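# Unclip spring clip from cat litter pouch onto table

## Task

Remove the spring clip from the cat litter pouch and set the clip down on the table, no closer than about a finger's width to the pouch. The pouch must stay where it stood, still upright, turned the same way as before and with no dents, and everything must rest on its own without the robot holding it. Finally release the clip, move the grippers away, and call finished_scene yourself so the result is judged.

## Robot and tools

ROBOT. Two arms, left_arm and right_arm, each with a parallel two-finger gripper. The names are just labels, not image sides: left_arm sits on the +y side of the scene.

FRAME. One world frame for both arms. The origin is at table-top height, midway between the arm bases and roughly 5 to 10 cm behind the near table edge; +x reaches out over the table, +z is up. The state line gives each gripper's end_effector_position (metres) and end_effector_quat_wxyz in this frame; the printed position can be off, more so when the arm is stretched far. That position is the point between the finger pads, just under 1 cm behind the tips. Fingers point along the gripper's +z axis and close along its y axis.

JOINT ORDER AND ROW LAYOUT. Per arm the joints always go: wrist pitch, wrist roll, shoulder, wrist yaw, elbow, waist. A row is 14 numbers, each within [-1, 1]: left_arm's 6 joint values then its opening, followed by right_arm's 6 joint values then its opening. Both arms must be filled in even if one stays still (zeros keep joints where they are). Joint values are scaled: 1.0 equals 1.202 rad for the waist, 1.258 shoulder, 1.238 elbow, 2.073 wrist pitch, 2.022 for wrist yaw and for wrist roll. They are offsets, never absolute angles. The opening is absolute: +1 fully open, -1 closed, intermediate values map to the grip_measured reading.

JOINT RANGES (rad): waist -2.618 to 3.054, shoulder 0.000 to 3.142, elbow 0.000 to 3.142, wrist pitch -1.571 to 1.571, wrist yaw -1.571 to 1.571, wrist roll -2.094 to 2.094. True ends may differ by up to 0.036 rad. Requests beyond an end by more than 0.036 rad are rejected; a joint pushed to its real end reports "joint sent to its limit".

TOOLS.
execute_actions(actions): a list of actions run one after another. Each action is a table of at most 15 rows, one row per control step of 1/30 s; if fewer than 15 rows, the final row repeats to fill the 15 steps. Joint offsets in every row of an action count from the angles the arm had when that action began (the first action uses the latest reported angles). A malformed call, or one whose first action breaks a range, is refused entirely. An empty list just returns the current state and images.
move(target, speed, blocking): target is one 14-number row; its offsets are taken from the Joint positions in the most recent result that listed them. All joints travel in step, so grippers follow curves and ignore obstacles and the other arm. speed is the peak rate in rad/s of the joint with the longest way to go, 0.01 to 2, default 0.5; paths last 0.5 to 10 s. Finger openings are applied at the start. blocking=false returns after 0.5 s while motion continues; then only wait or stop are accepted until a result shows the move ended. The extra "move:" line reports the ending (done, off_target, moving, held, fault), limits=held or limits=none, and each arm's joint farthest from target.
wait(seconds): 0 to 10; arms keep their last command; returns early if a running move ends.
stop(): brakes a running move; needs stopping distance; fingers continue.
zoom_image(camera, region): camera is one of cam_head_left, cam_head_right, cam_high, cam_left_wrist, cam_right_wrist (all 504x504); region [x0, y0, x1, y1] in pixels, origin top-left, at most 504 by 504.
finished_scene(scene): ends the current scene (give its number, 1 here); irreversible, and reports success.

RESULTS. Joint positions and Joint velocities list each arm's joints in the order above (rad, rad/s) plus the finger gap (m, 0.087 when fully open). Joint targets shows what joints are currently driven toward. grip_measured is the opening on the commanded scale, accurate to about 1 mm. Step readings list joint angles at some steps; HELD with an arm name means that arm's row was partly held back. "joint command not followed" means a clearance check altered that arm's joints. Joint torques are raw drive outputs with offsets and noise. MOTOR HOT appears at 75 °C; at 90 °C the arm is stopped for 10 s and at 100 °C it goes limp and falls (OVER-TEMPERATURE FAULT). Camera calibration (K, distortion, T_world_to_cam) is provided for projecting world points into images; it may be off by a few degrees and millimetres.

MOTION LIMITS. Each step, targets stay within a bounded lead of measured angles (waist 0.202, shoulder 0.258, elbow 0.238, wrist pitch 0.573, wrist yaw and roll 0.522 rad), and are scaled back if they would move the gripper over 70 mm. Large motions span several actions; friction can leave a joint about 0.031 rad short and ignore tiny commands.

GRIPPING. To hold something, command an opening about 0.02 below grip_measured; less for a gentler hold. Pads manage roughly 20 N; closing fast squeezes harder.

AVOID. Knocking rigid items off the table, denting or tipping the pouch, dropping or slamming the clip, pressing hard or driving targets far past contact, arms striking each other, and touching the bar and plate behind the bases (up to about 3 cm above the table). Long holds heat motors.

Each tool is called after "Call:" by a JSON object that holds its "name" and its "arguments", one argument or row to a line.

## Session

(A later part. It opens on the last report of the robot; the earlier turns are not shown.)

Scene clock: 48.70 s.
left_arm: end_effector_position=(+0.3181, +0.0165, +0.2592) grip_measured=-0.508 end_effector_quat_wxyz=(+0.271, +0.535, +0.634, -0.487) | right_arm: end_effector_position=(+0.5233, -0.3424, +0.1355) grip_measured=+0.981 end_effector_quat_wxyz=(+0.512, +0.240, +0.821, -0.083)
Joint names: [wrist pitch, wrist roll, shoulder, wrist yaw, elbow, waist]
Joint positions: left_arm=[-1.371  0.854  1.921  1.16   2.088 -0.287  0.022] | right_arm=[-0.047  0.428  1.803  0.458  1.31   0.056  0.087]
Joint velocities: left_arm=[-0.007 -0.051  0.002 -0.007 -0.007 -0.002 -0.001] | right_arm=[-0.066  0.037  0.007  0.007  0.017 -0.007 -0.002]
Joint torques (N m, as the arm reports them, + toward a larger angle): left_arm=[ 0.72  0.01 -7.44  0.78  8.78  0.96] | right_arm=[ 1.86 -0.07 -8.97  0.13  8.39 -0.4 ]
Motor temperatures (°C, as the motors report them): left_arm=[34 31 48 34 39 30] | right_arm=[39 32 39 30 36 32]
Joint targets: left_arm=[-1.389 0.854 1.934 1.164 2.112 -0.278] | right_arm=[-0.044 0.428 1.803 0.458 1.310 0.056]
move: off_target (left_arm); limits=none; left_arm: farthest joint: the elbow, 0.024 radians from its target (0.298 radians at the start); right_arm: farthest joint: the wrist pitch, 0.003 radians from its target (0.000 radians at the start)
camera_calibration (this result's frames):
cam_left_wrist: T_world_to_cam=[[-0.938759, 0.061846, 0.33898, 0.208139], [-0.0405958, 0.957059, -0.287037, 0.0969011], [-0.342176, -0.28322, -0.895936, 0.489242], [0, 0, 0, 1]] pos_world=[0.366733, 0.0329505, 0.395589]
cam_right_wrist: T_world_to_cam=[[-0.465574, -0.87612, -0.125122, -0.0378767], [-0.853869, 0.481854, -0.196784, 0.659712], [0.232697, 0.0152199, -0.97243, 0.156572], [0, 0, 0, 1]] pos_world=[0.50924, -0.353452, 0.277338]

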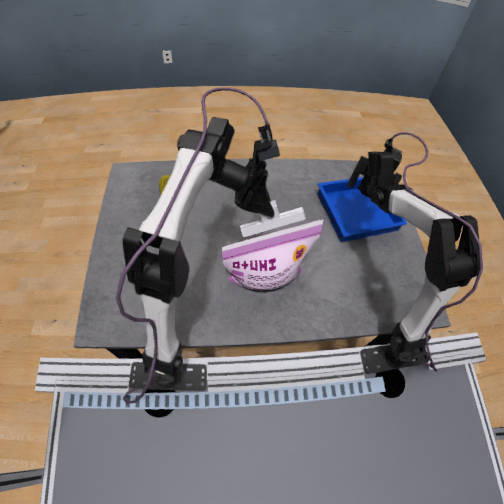

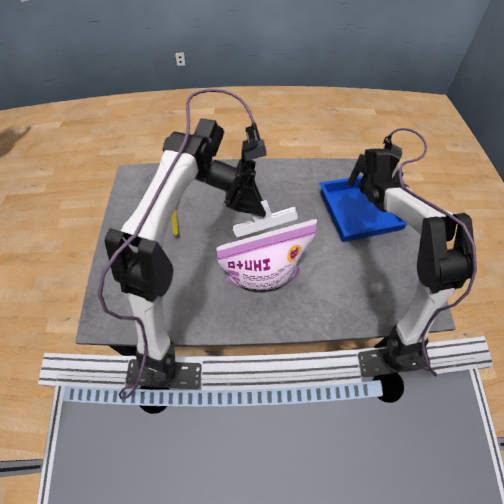

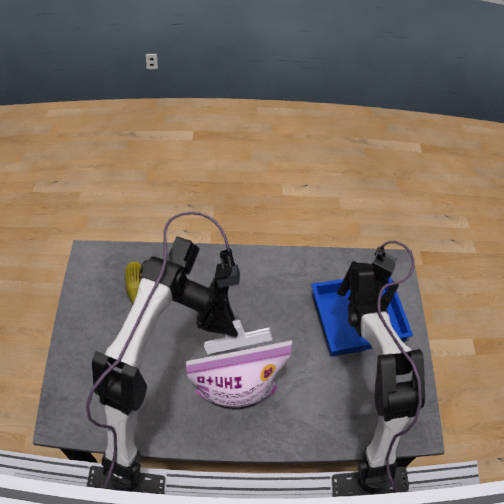

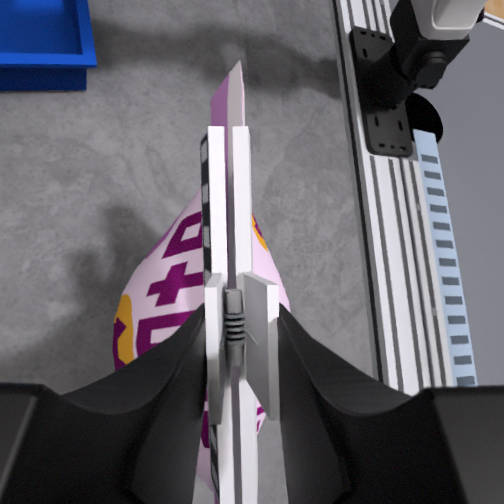

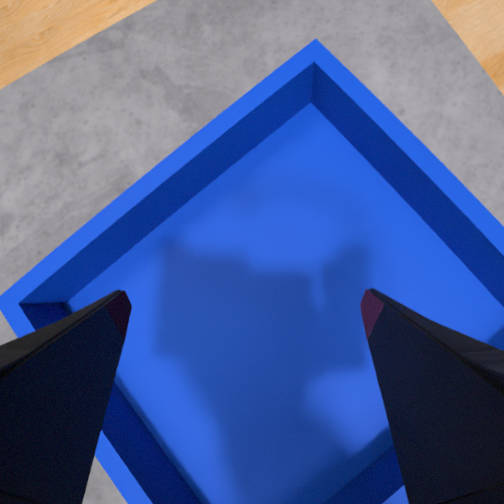

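Call:
{"name": "move", "arguments": {
  "target": [0.237,-0.19,-0.045,-0.35,-0.13,0.073,-0.7,0,0,0,0,0,0,1],
  "speed": 0.5
}}

Call:
{"name": "move", "arguments": {
  "target": [0.28,0,0,0,-0.475,0,-0.7,0,0,0,0,0,0,1],
  "speed": 0.5
}}

Call:
{"name": "zoom_image", "arguments": {
  "camera": "cam_head_right",
  "region": [160, 140, 300, 260]
}}

Scene clock: 54.83 s.
left_arm: end_effector_position=(+0.4531, +0.1036, +0.2050) grip_measured=-0.510 end_effector_quat_wxyz=(+0.358, +0.400, +0.826, -0.172) | right_arm: end_effector_position=(+0.5227, -0.3425, +0.1349) grip_measured=+0.981 end_effector_quat_wxyz=(+0.510, +0.240, +0.821, -0.084)
Joint names: [wrist pitch, wrist roll, shoulder, wrist yaw, elbow, waist]
Joint positions: left_arm=[-0.895  0.479  1.883  0.458  1.951 -0.206  0.021] | right_arm=[-0.051  0.428  1.803  0.458  1.31   0.056  0.087]
Joint velocities: left_arm=[ 0.051 -0.007 -0.007 -0.007 -0.017  0.002 -0.001] | right_arm=[-0.037 -0.051 -0.007  0.007 -0.002  0.007  0.   ]
Joint torques (N m, as the arm reports them, + toward a larger angle): left_arm=[  1.65  -0.1  -10.12   0.28   5.64   0.85] | right_arm=[ 1.86 -0.07 -8.96  0.11  8.34 -0.36]
Motor temperatures (°C, as the motors report them): left_arm=[34 31 49 34 39 30] | right_arm=[39 32 40 30 37 32]
Joint targets: left_arm=[-0.879 0.470 1.864 0.452 1.927 -0.199] | right_arm=[-0.047 0.428 1.803 0.458 1.310 0.056]
move: off_target (left_arm); limits=none; left_arm: farthest joint: the elbow, 0.024 radians from its target (0.161 radians at the start); right_arm: farthest joint: the wrist pitch, 0.004 radians from its target (0.000 radians at the start)
camera_calibration (this result's frames):
cam_left_wrist: T_world_to_cam=[[-0.790214, -0.612688, 0.0132662, 0.417265], [-0.611931, 0.79004, 0.0371122, 0.2132], [-0.033219, 0.0212085, -0.999223, 0.361222], [0, 0, 0, 1]] pos_world=[0.472192, 0.0795556, 0.347494]
cam_right_wrist: T_world_to_cam=[[-0.466099, -0.876107, -0.123241, -0.0382472], [-0.854481, 0.481887, -0.194026, 0.659121], [0.229376, 0.0148716, -0.973224, 0.157816], [0, 0, 0, 1]] pos_world=[0.50918, -0.353478, 0.276764]

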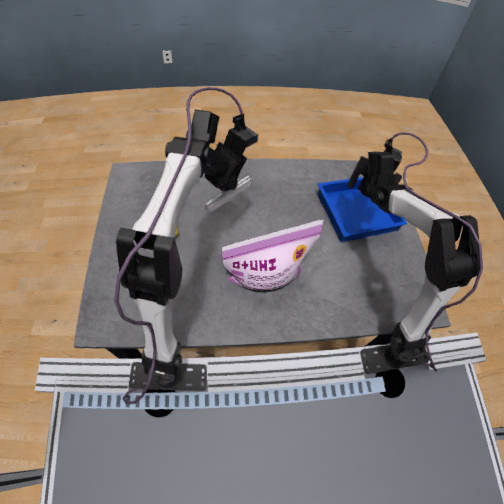

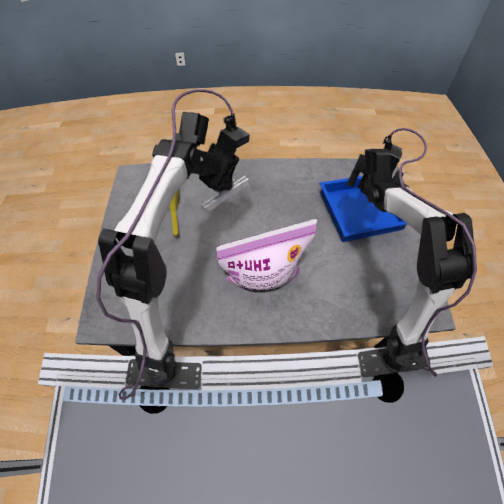

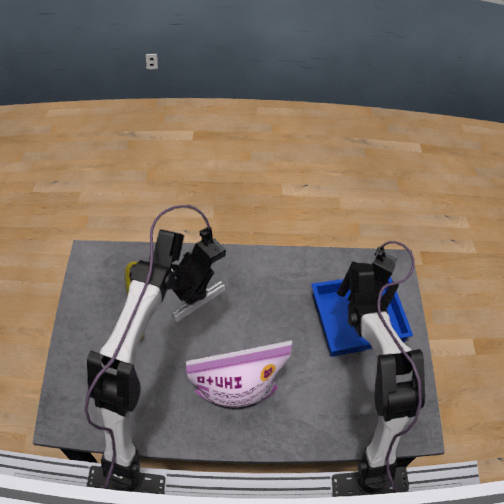

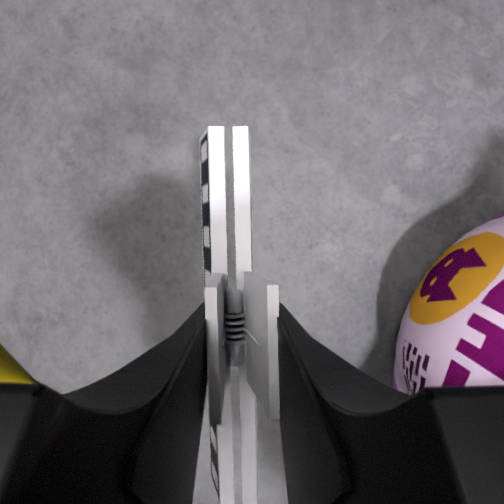

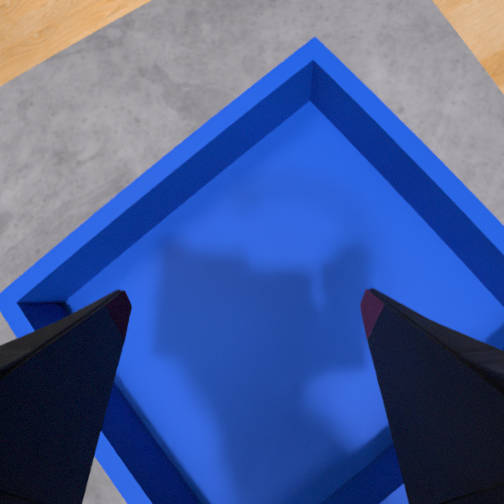

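Scene clock: 56.80 s.
left_arm: end_effector_position=(+0.4506, +0.1047, +0.0634) grip_measured=-0.510 end_effector_quat_wxyz=(+0.356, +0.400, +0.826, -0.173) | right_arm: end_effector_position=(+0.5222, -0.3425, +0.1342) grip_measured=+0.981 end_effector_quat_wxyz=(+0.509, +0.240, +0.822, -0.084)
Joint names: [wrist pitch, wrist roll, shoulder, wrist yaw, elbow, waist]
Joint positions: left_arm=[-0.33   0.479  1.883  0.458  1.384 -0.206  0.021] | right_arm=[-0.054  0.428  1.803  0.458  1.31   0.056  0.087]
Joint velocities: left_arm=[-0.007  0.051 -0.012 -0.007 -0.017  0.007  0.001] | right_arm=[ 0.051 -0.051 -0.002 -0.007 -0.007 -0.027 -0.001]
Joint torques (N m, as the arm reports them, + toward a larger angle): left_arm=[ 1.66  0.   -8.99  0.35  6.14  0.31] | right_arm=[ 1.86 -0.07 -9.    0.12  8.35 -0.43]
Motor temperatures (°C, as the motors report them): left_arm=[35 31 49 34 39 30] | right_arm=[39 32 40 30 37 32]
Joint targets: left_arm=[-0.314 0.479 1.883 0.458 1.363 -0.206] | right_arm=[-0.051 0.428 1.803 0.458 1.310 0.056]
move: off_target (left_arm); limits=none; left_arm: farthest joint: the elbow, 0.021 radians from its target (0.588 radians at the start); right_arm: farthest joint: the wrist pitch, 0.003 radians from its target (0.000 radians at the start)
camera_calibration (this result's frames):
cam_left_wrist: T_world_to_cam=[[-0.790172, -0.612704, 0.0149008, 0.417669], [-0.611838, 0.79001, 0.0392212, 0.215858], [-0.0358028, 0.0218746, -0.999119, 0.220726], [0, 0, 0, 1]] pos_world=[0.470004, 0.0805493, 0.205842]
cam_right_wrist: T_world_to_cam=[[-0.466618, -0.876094, -0.121358, -0.0386202], [-0.855084, 0.481922, -0.191266, 0.658525], [0.226052, 0.0145233, -0.974007, 0.159058], [0, 0, 0, 1]] pos_world=[0.509118, -0.353503, 0.27619]

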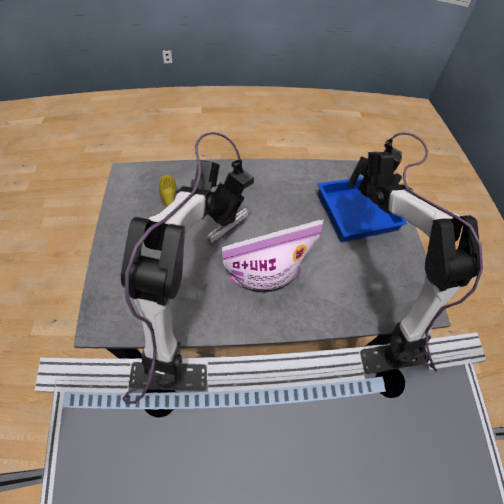

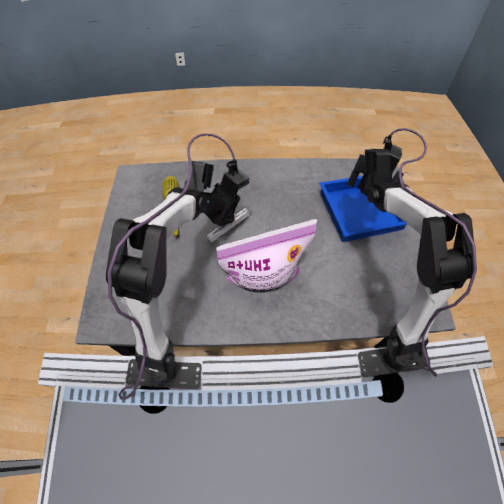

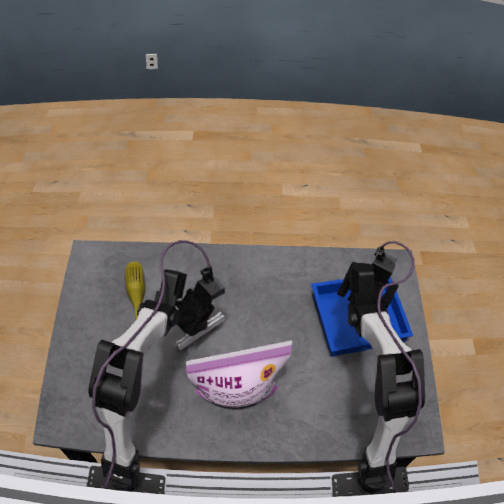

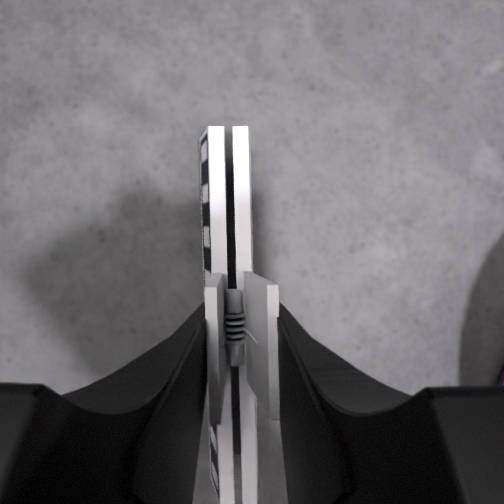

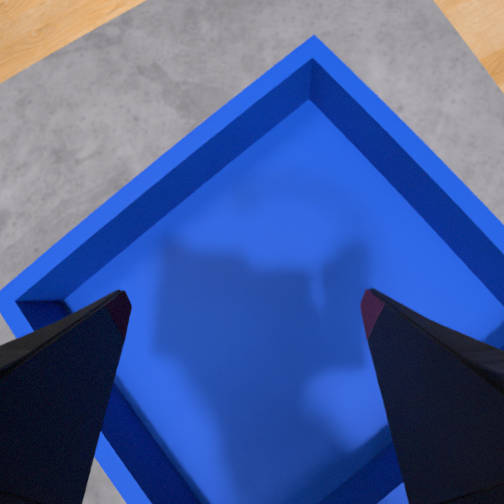

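Region (160, 140, 300, 260) of cam_head_right's 504x504 image, scaled by 3.600, with more detail than that image has; it fills the top 432 rows of this view, and the rest is white.

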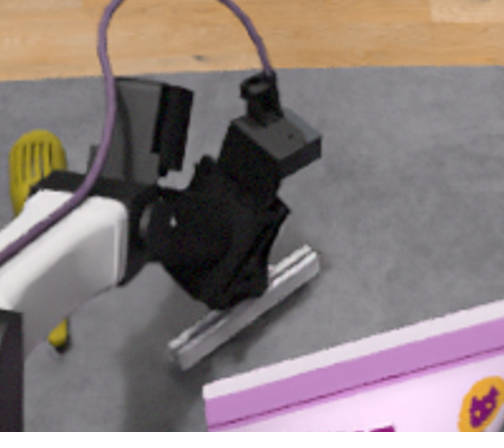

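No contact yet; lower slowly.

Call:
{"name": "move", "arguments": {
  "target": [0.036,0,0,0,-0.067,0,-0.7,0,0,0,0,0,0,1],
  "speed": 0.07
}}

Scene clock: 59.20 s.
left_arm: end_effector_position=(+0.4460, +0.1059, +0.0499) grip_measured=-0.510 end_effector_quat_wxyz=(+0.356, +0.400, +0.827, -0.173) | right_arm: end_effector_position=(+0.5216, -0.3426, +0.1336) grip_measured=+0.981 end_effector_quat_wxyz=(+0.508, +0.240, +0.823, -0.085)
Joint names: [wrist pitch, wrist roll, shoulder, wrist yaw, elbow, waist]
Joint positions: left_arm=[-0.275  0.479  1.883  0.458  1.328 -0.206  0.021] | right_arm=[-0.057  0.428  1.803  0.458  1.31   0.056  0.087]
Joint velocities: left_arm=[ 0.022 -0.051  0.002 -0.022  0.002 -0.027 -0.   ] | right_arm=[ 0.037  0.022  0.007 -0.007 -0.002 -0.027  0.001]
Joint torques (N m, as the arm reports them, + toward a larger angle): left_arm=[ 1.7   0.01 -8.92  0.35  5.46  0.33] | right_arm=[ 1.85 -0.08 -9.01  0.12  8.36 -0.43]
Motor temperatures (°C, as the motors report them): left_arm=[35 31 49 34 39 30] | right_arm=[39 32 40 30 37 32]
Joint targets: left_arm=[-0.255 0.479 1.883 0.458 1.300 -0.206] | right_arm=[-0.054 0.428 1.803 0.458 1.310 0.056]
move: off_target (left_arm); limits=none; left_arm: farthest joint: the elbow, 0.027 radians from its target (0.082 radians at the start); right_arm: farthest joint: the wrist pitch, 0.003 radians from its target (0.000 radians at the start)
camera_calibration (this result's frames):
cam_left_wrist: T_world_to_cam=[[-0.790153, -0.612711, 0.0156013, 0.41495], [-0.611797, 0.789997, 0.040125, 0.212546], [-0.03691, 0.0221601, -0.999073, 0.207562], [0, 0, 0, 1]] pos_world=[0.46557, 0.0817336, 0.192367]
cam_right_wrist: T_world_to_cam=[[-0.46713, -0.87608, -0.119474, -0.0389957], [-0.855677, 0.481958, -0.188504, 0.657926], [0.222726, 0.0141752, -0.974778, 0.160297], [0, 0, 0, 1]] pos_world=[0.509054, -0.353528, 0.275617]

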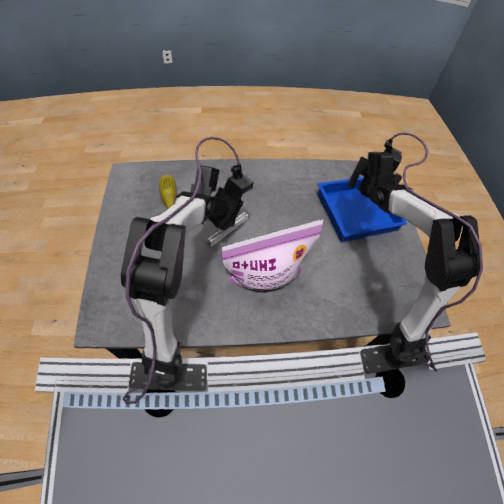

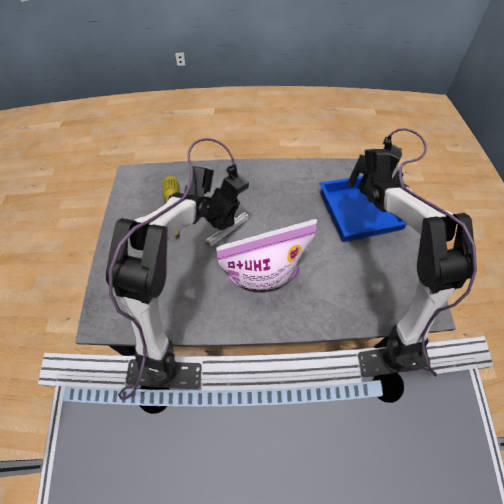

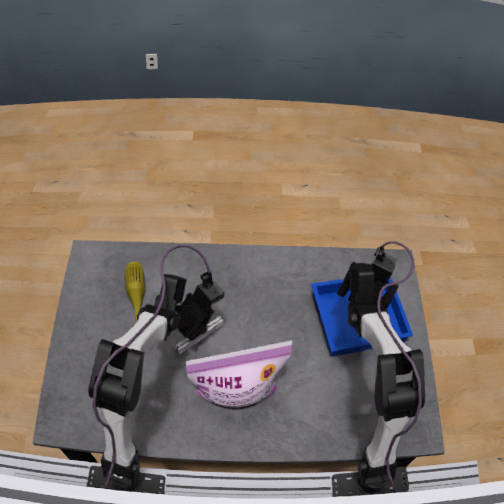

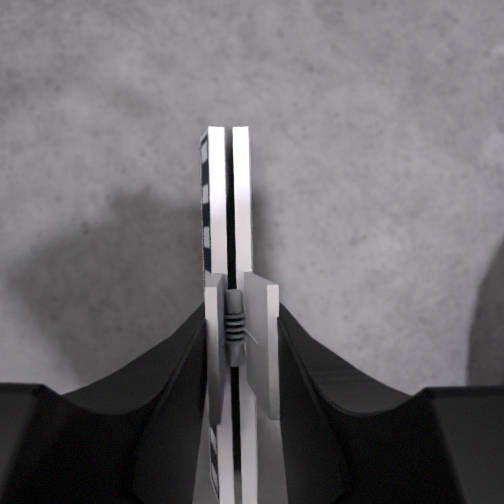

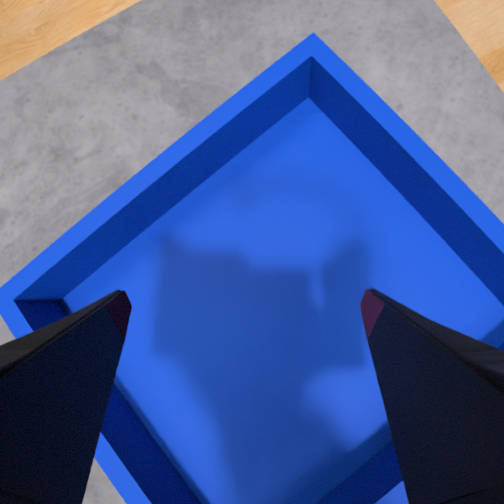

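Call:
{"name": "move", "arguments": {
  "target": [0.028,0,0,0,-0.055,0,-0.7,0,0,0,0,0,0,1],
  "speed": 0.06
}}

Scene clock: 61.53 s.
left_arm: end_effector_position=(+0.4475, +0.1047, +0.0485) grip_measured=-0.510 end_effector_quat_wxyz=(+0.368, +0.400, +0.822, -0.173) | right_arm: end_effector_position=(+0.5211, -0.3427, +0.1330) grip_measured=+0.981 end_effector_quat_wxyz=(+0.506, +0.240, +0.824, -0.085)
Joint names: [wrist pitch, wrist roll, shoulder, wrist yaw, elbow, waist]
Joint positions: left_arm=[-0.224  0.474  1.877  0.462  1.298 -0.206  0.021] | right_arm=[-0.061  0.428  1.803  0.458  1.31   0.056  0.087]
Joint velocities: left_arm=[ 0.066  0.022  0.007  0.022 -0.007 -0.007 -0.   ] | right_arm=[ 0.007  0.037  0.002 -0.066  0.012 -0.007 -0.   ]
Joint torques (N m, as the arm reports them, + toward a larger angle): left_arm=[ 1.59  0.04 -8.41  0.29  4.5   0.32] | right_arm=[ 1.85 -0.08 -8.98  0.12  8.41 -0.41]
Motor temperatures (°C, as the motors report them): left_arm=[36 31 50 34 39 30] | right_arm=[39 32 40 30 37 32]
Joint targets: left_arm=[-0.217 0.479 1.883 0.458 1.260 -0.206] | right_arm=[-0.058 0.428 1.803 0.458 1.310 0.056]
move: off_target (left_arm); limits=none; left_arm: farthest joint: the elbow, 0.038 radians from its target (0.068 radians at the start); right_arm: farthest joint: the wrist pitch, 0.004 radians from its target (0.000 radians at the start)
camera_calibration (this result's frames):
cam_left_wrist: T_world_to_cam=[[-0.790061, -0.613008, 0.00494656, 0.415876], [-0.612869, 0.790014, 0.0164351, 0.21614], [-0.0139827, 0.00995311, -0.999853, 0.197296], [0, 0, 0, 1]] pos_world=[0.463791, 0.0822181, 0.191657]
cam_right_wrist: T_world_to_cam=[[-0.467636, -0.876065, -0.117588, -0.0393736], [-0.85626, 0.481995, -0.18574, 0.657324], [0.219397, 0.0138271, -0.975538, 0.161534], [0, 0, 0, 1]] pos_world=[0.508988, -0.353554, 0.275044]

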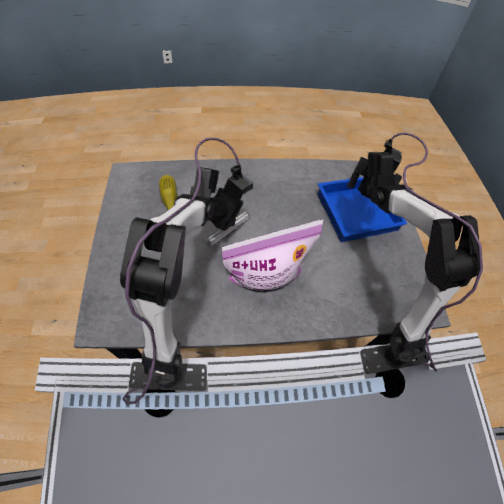

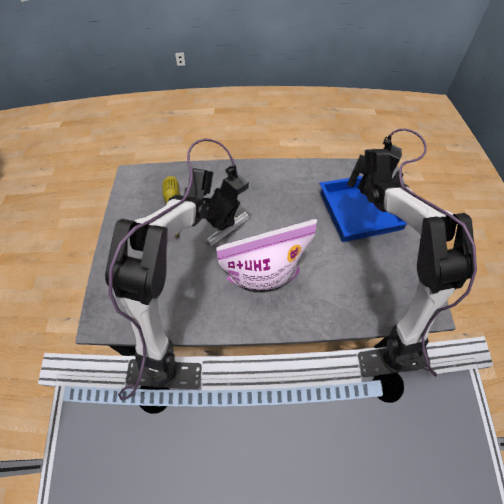

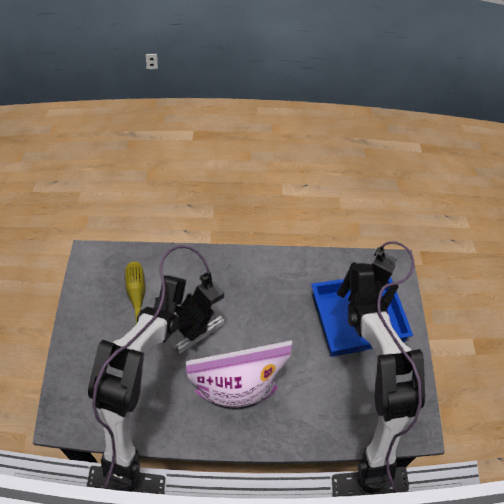

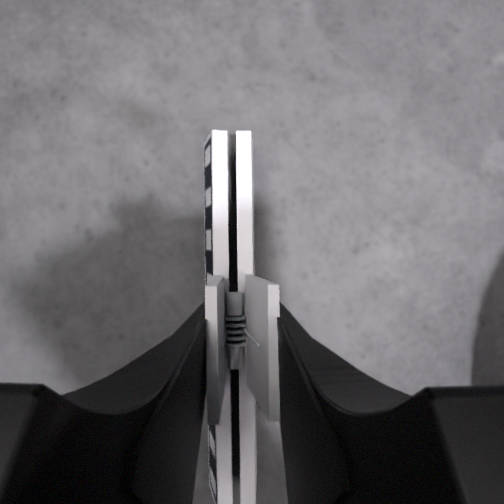

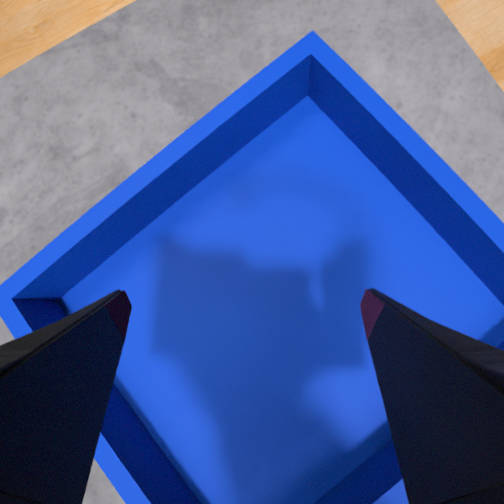

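Contact. Release.

Call:
{"name": "execute_actions", "arguments": {
  "actions": [
    [[0,0,0,0,0,0,-0.44,0,0,0,0,0,0,1]],
    [[0,0,0,0,0,0,-0.33,0,0,0,0,0,0,1]],
    [[0,0,0,0,0,0,-0.2,0,0,0,0,0,0,1]],
    [[0,0,0,0,0,0,0.15,0,0,0,0,0,0,1]]
  ]
}}

Call:
{"name": "move", "arguments": {
  "target": [-0.3,0,0,0,0.52,0.12,0.15,0,0,0,0,0,0,1],
  "speed": 0.6
}}

Scene clock: 65.50 s.
left_arm: end_effector_position=(+0.4475, +0.1044, +0.0487) grip_measured=+0.150 end_effector_quat_wxyz=(+0.368, +0.400, +0.821, -0.174) | right_arm: end_effector_position=(+0.5190, -0.3430, +0.1307) grip_measured=+0.981 end_effector_quat_wxyz=(+0.501, +0.239, +0.827, -0.088)
Joint names: [wrist pitch, wrist roll, shoulder, wrist yaw, elbow, waist]
Joint positions: left_arm=[-0.223  0.473  1.877  0.463  1.298 -0.206  0.05 ] | right_arm=[-0.074  0.428  1.803  0.458  1.31   0.056  0.087]
Joint velocities: left_arm=[-0.051  0.007  0.017 -0.007 -0.012 -0.017 -0.001] | right_arm=[-0.11  -0.066  0.007  0.051 -0.007  0.007  0.   ]
Joint torques (N m, as the arm reports them, + toward a larger angle): left_arm=[ 1.55 -0.01 -8.85  0.35  7.76  0.31] | right_arm=[ 1.86 -0.09 -9.03  0.13  8.35 -0.41]
Motor temperatures (°C, as the motors report them): left_arm=[37 31 50 34 39 30] | right_arm=[39 32 40 30 37 32]
Joint targets: left_arm=[-0.223 0.473 1.877 0.463 1.298 -0.206] | right_arm=[-0.070 0.428 1.803 0.458 1.310 0.056]
Step readings (joint positions; steps 1 to 15: 1st action; 16 to 30: 2nd action; 31 to 45: 3rd action; 46 to 60: 4th action):
0: left_arm=[-0.223 0.474 1.877 0.462 1.298 -0.206] | right_arm=[-0.061 0.428 1.803 0.458 1.310 0.056]
1: left_arm=[-0.223 0.473 1.877 0.462 1.298 -0.206] | right_arm=[-0.061 0.428 1.803 0.458 1.310 0.056]
2: left_arm=[-0.223 0.473 1.877 0.463 1.298 -0.206] | right_arm=[-0.062 0.428 1.803 0.458 1.310 0.056]
4: left_arm=[-0.223 0.473 1.877 0.463 1.298 -0.206] | right_arm=[-0.063 0.428 1.803 0.458 1.310 0.056]
8: left_arm=[-0.223 0.473 1.877 0.463 1.298 -0.206] | right_arm=[-0.064 0.428 1.803 0.458 1.310 0.056]
15: left_arm=[-0.223 0.473 1.877 0.463 1.298 -0.206] | right_arm=[-0.064 0.428 1.803 0.458 1.310 0.056]
16: left_arm=[-0.223 0.473 1.877 0.463 1.298 -0.206] | right_arm=[-0.064 0.428 1.803 0.458 1.310 0.056]
17: left_arm=[-0.223 0.473 1.877 0.463 1.298 -0.206] | right_arm=[-0.065 0.428 1.803 0.458 1.310 0.056]
19: left_arm=[-0.223 0.473 1.877 0.463 1.298 -0.206] | right_arm=[-0.066 0.428 1.803 0.458 1.310 0.056]
23: left_arm=[-0.223 0.473 1.877 0.463 1.298 -0.206] | right_arm=[-0.067 0.428 1.803 0.458 1.310 0.056]
30: left_arm=[-0.223 0.473 1.877 0.463 1.298 -0.206] | right_arm=[-0.067 0.428 1.803 0.458 1.310 0.056]
31: left_arm=[-0.223 0.473 1.877 0.463 1.298 -0.206] | right_arm=[-0.068 0.428 1.803 0.458 1.310 0.056]
32: left_arm=[-0.223 0.473 1.877 0.463 1.298 -0.206] | right_arm=[-0.068 0.428 1.803 0.458 1.310 0.056]
34: left_arm=[-0.223 0.473 1.877 0.463 1.298 -0.206] | right_arm=[-0.069 0.428 1.803 0.458 1.310 0.056]
38: left_arm=[-0.223 0.473 1.877 0.463 1.298 -0.206] | right_arm=[-0.070 0.428 1.803 0.458 1.310 0.056]
45: left_arm=[-0.223 0.473 1.877 0.463 1.298 -0.206] | right_arm=[-0.070 0.428 1.803 0.458 1.310 0.056]
46: left_arm=[-0.223 0.473 1.877 0.463 1.298 -0.206] | right_arm=[-0.071 0.428 1.803 0.458 1.310 0.056]
47: left_arm=[-0.223 0.473 1.877 0.463 1.298 -0.206] | right_arm=[-0.071 0.428 1.803 0.458 1.310 0.056]
49: left_arm=[-0.223 0.473 1.877 0.463 1.298 -0.206] | right_arm=[-0.072 0.428 1.803 0.458 1.310 0.056]
53: left_arm=[-0.223 0.473 1.877 0.463 1.298 -0.206] | right_arm=[-0.073 0.428 1.803 0.458 1.310 0.056]
60: Joint positions above
camera_calibration (this result's frames):
cam_left_wrist: T_world_to_cam=[[-0.790374, -0.6126, 0.0054397, 0.415849], [-0.612471, 0.790345, 0.0153057, 0.216182], [-0.0136755, 0.0087656, -0.999868, 0.197438], [0, 0, 0, 1]] pos_world=[0.463782, 0.08216, 0.191841]
cam_right_wrist: T_world_to_cam=[[-0.469435, -0.876005, -0.110658, -0.0407804], [-0.858319, 0.482138, -0.175589, 0.655086], [0.207169, 0.0125523, -0.978225, 0.166048], [0, 0, 0, 1]] pos_world=[0.508729, -0.35365, 0.272945]

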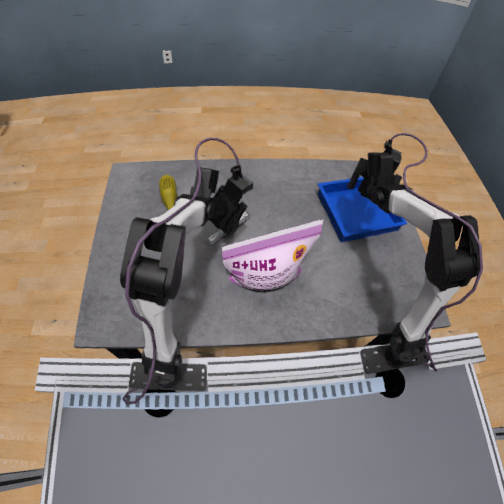

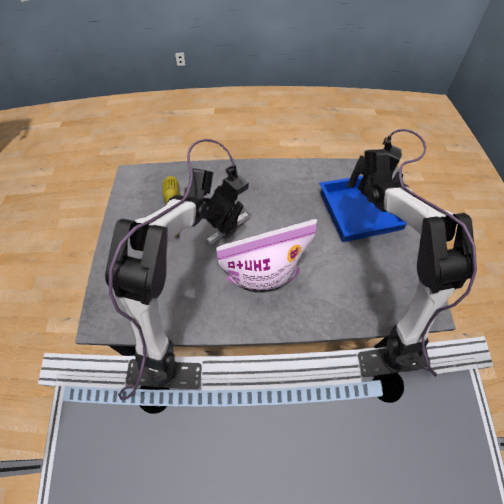

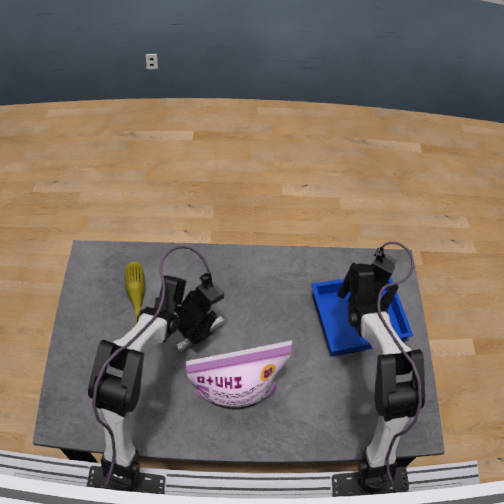

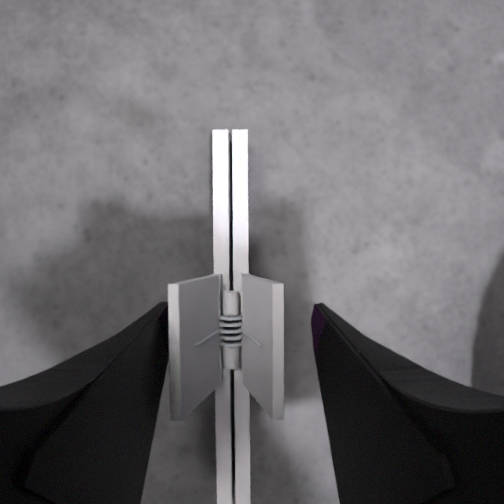

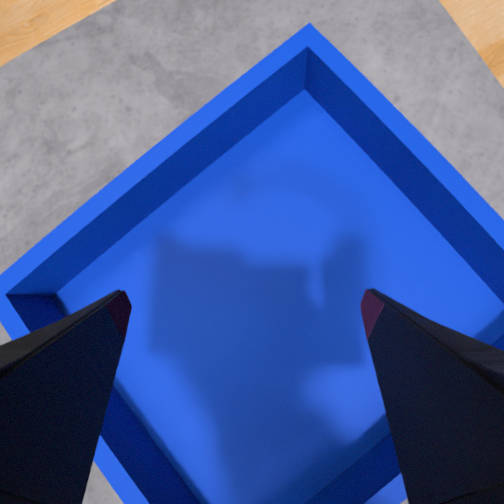

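Scene clock: 67.40 s.
left_arm: end_effector_position=(+0.4826, +0.1644, +0.2073) grip_measured=+0.150 end_effector_quat_wxyz=(+0.390, +0.345, +0.842, -0.142) | right_arm: end_effector_position=(+0.5185, -0.3430, +0.1301) grip_measured=+0.981 end_effector_quat_wxyz=(+0.500, +0.239, +0.828, -0.088)
Joint names: [wrist pitch, wrist roll, shoulder, wrist yaw, elbow, waist]
Joint positions: left_arm=[-0.825  0.473  1.877  0.463  1.925 -0.068  0.05 ] | right_arm=[-0.077  0.428  1.803  0.458  1.31   0.056  0.087]
Joint velocities: left_arm=[ 0.037 -0.007 -0.007  0.007 -0.017 -0.012 -0.   ] | right_arm=[-0.037  0.022  0.007  0.022 -0.002  0.022  0.001]
Joint torques (N m, as the arm reports them, + toward a larger angle): left_arm=[ 1.4  -0.01 -8.85  0.34  9.21  0.87] | right_arm=[ 1.83 -0.07 -8.97  0.12  8.31 -0.46]
Motor temperatures (°C, as the motors report them): left_arm=[37 31 51 33 40 30] | right_arm=[39 32 40 30 37 32]
Joint targets: left_arm=[-0.845 0.473 1.877 0.463 1.942 -0.062] | right_arm=[-0.074 0.428 1.803 0.458 1.310 0.056]
move: done; limits=none; left_arm: farthest joint: the wrist pitch, 0.020 radians from its target (0.622 radians at the start); right_arm: farthest joint: the wrist pitch, 0.003 radians from its target (0.000 radians at the start)
camera_calibration (this result's frames):
cam_left_wrist: T_world_to_cam=[[-0.698858, -0.715112, -0.0145832, 0.456326], [-0.715172, 0.698947, -0.00153983, 0.255933], [0.0112941, 0.0093534, -0.999892, 0.343879], [0, 0, 0, 1]] pos_world=[0.498059, 0.144224, 0.350891]
cam_right_wrist: T_world_to_cam=[[-0.469911, -0.875988, -0.108764, -0.0411698], [-0.858858, 0.482179, -0.172816, 0.654468], [0.203828, 0.012205, -0.978931, 0.167273], [0, 0, 0, 1]] pos_world=[0.508654, -0.353677, 0.272373]

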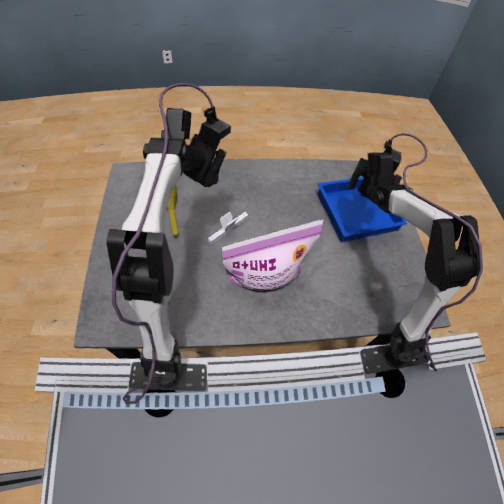

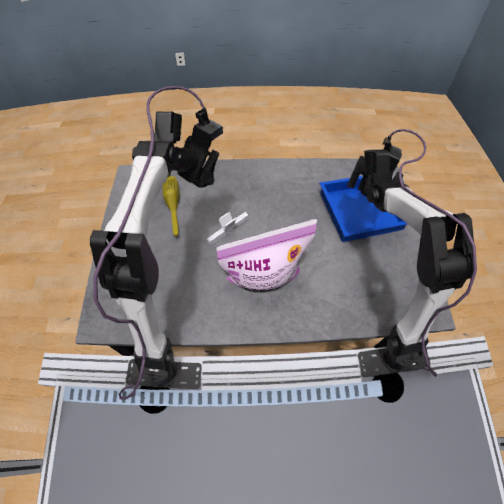

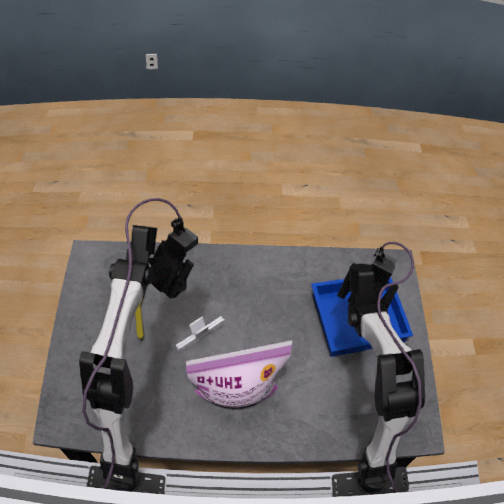

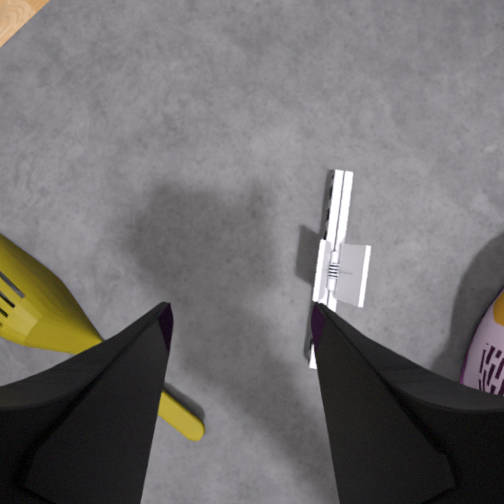

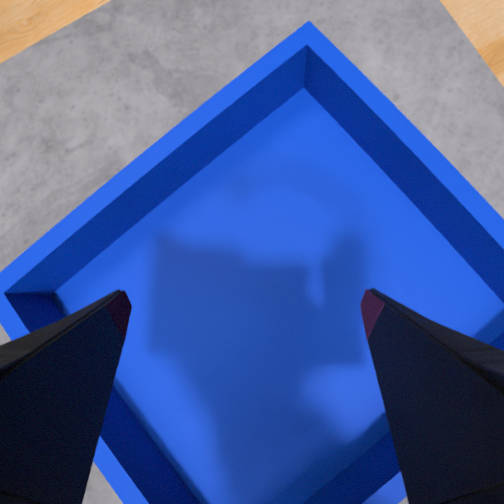

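Call:
{"name": "finished_scene", "arguments": {
  "scene": 2
}}

The scene is finished: the task was done.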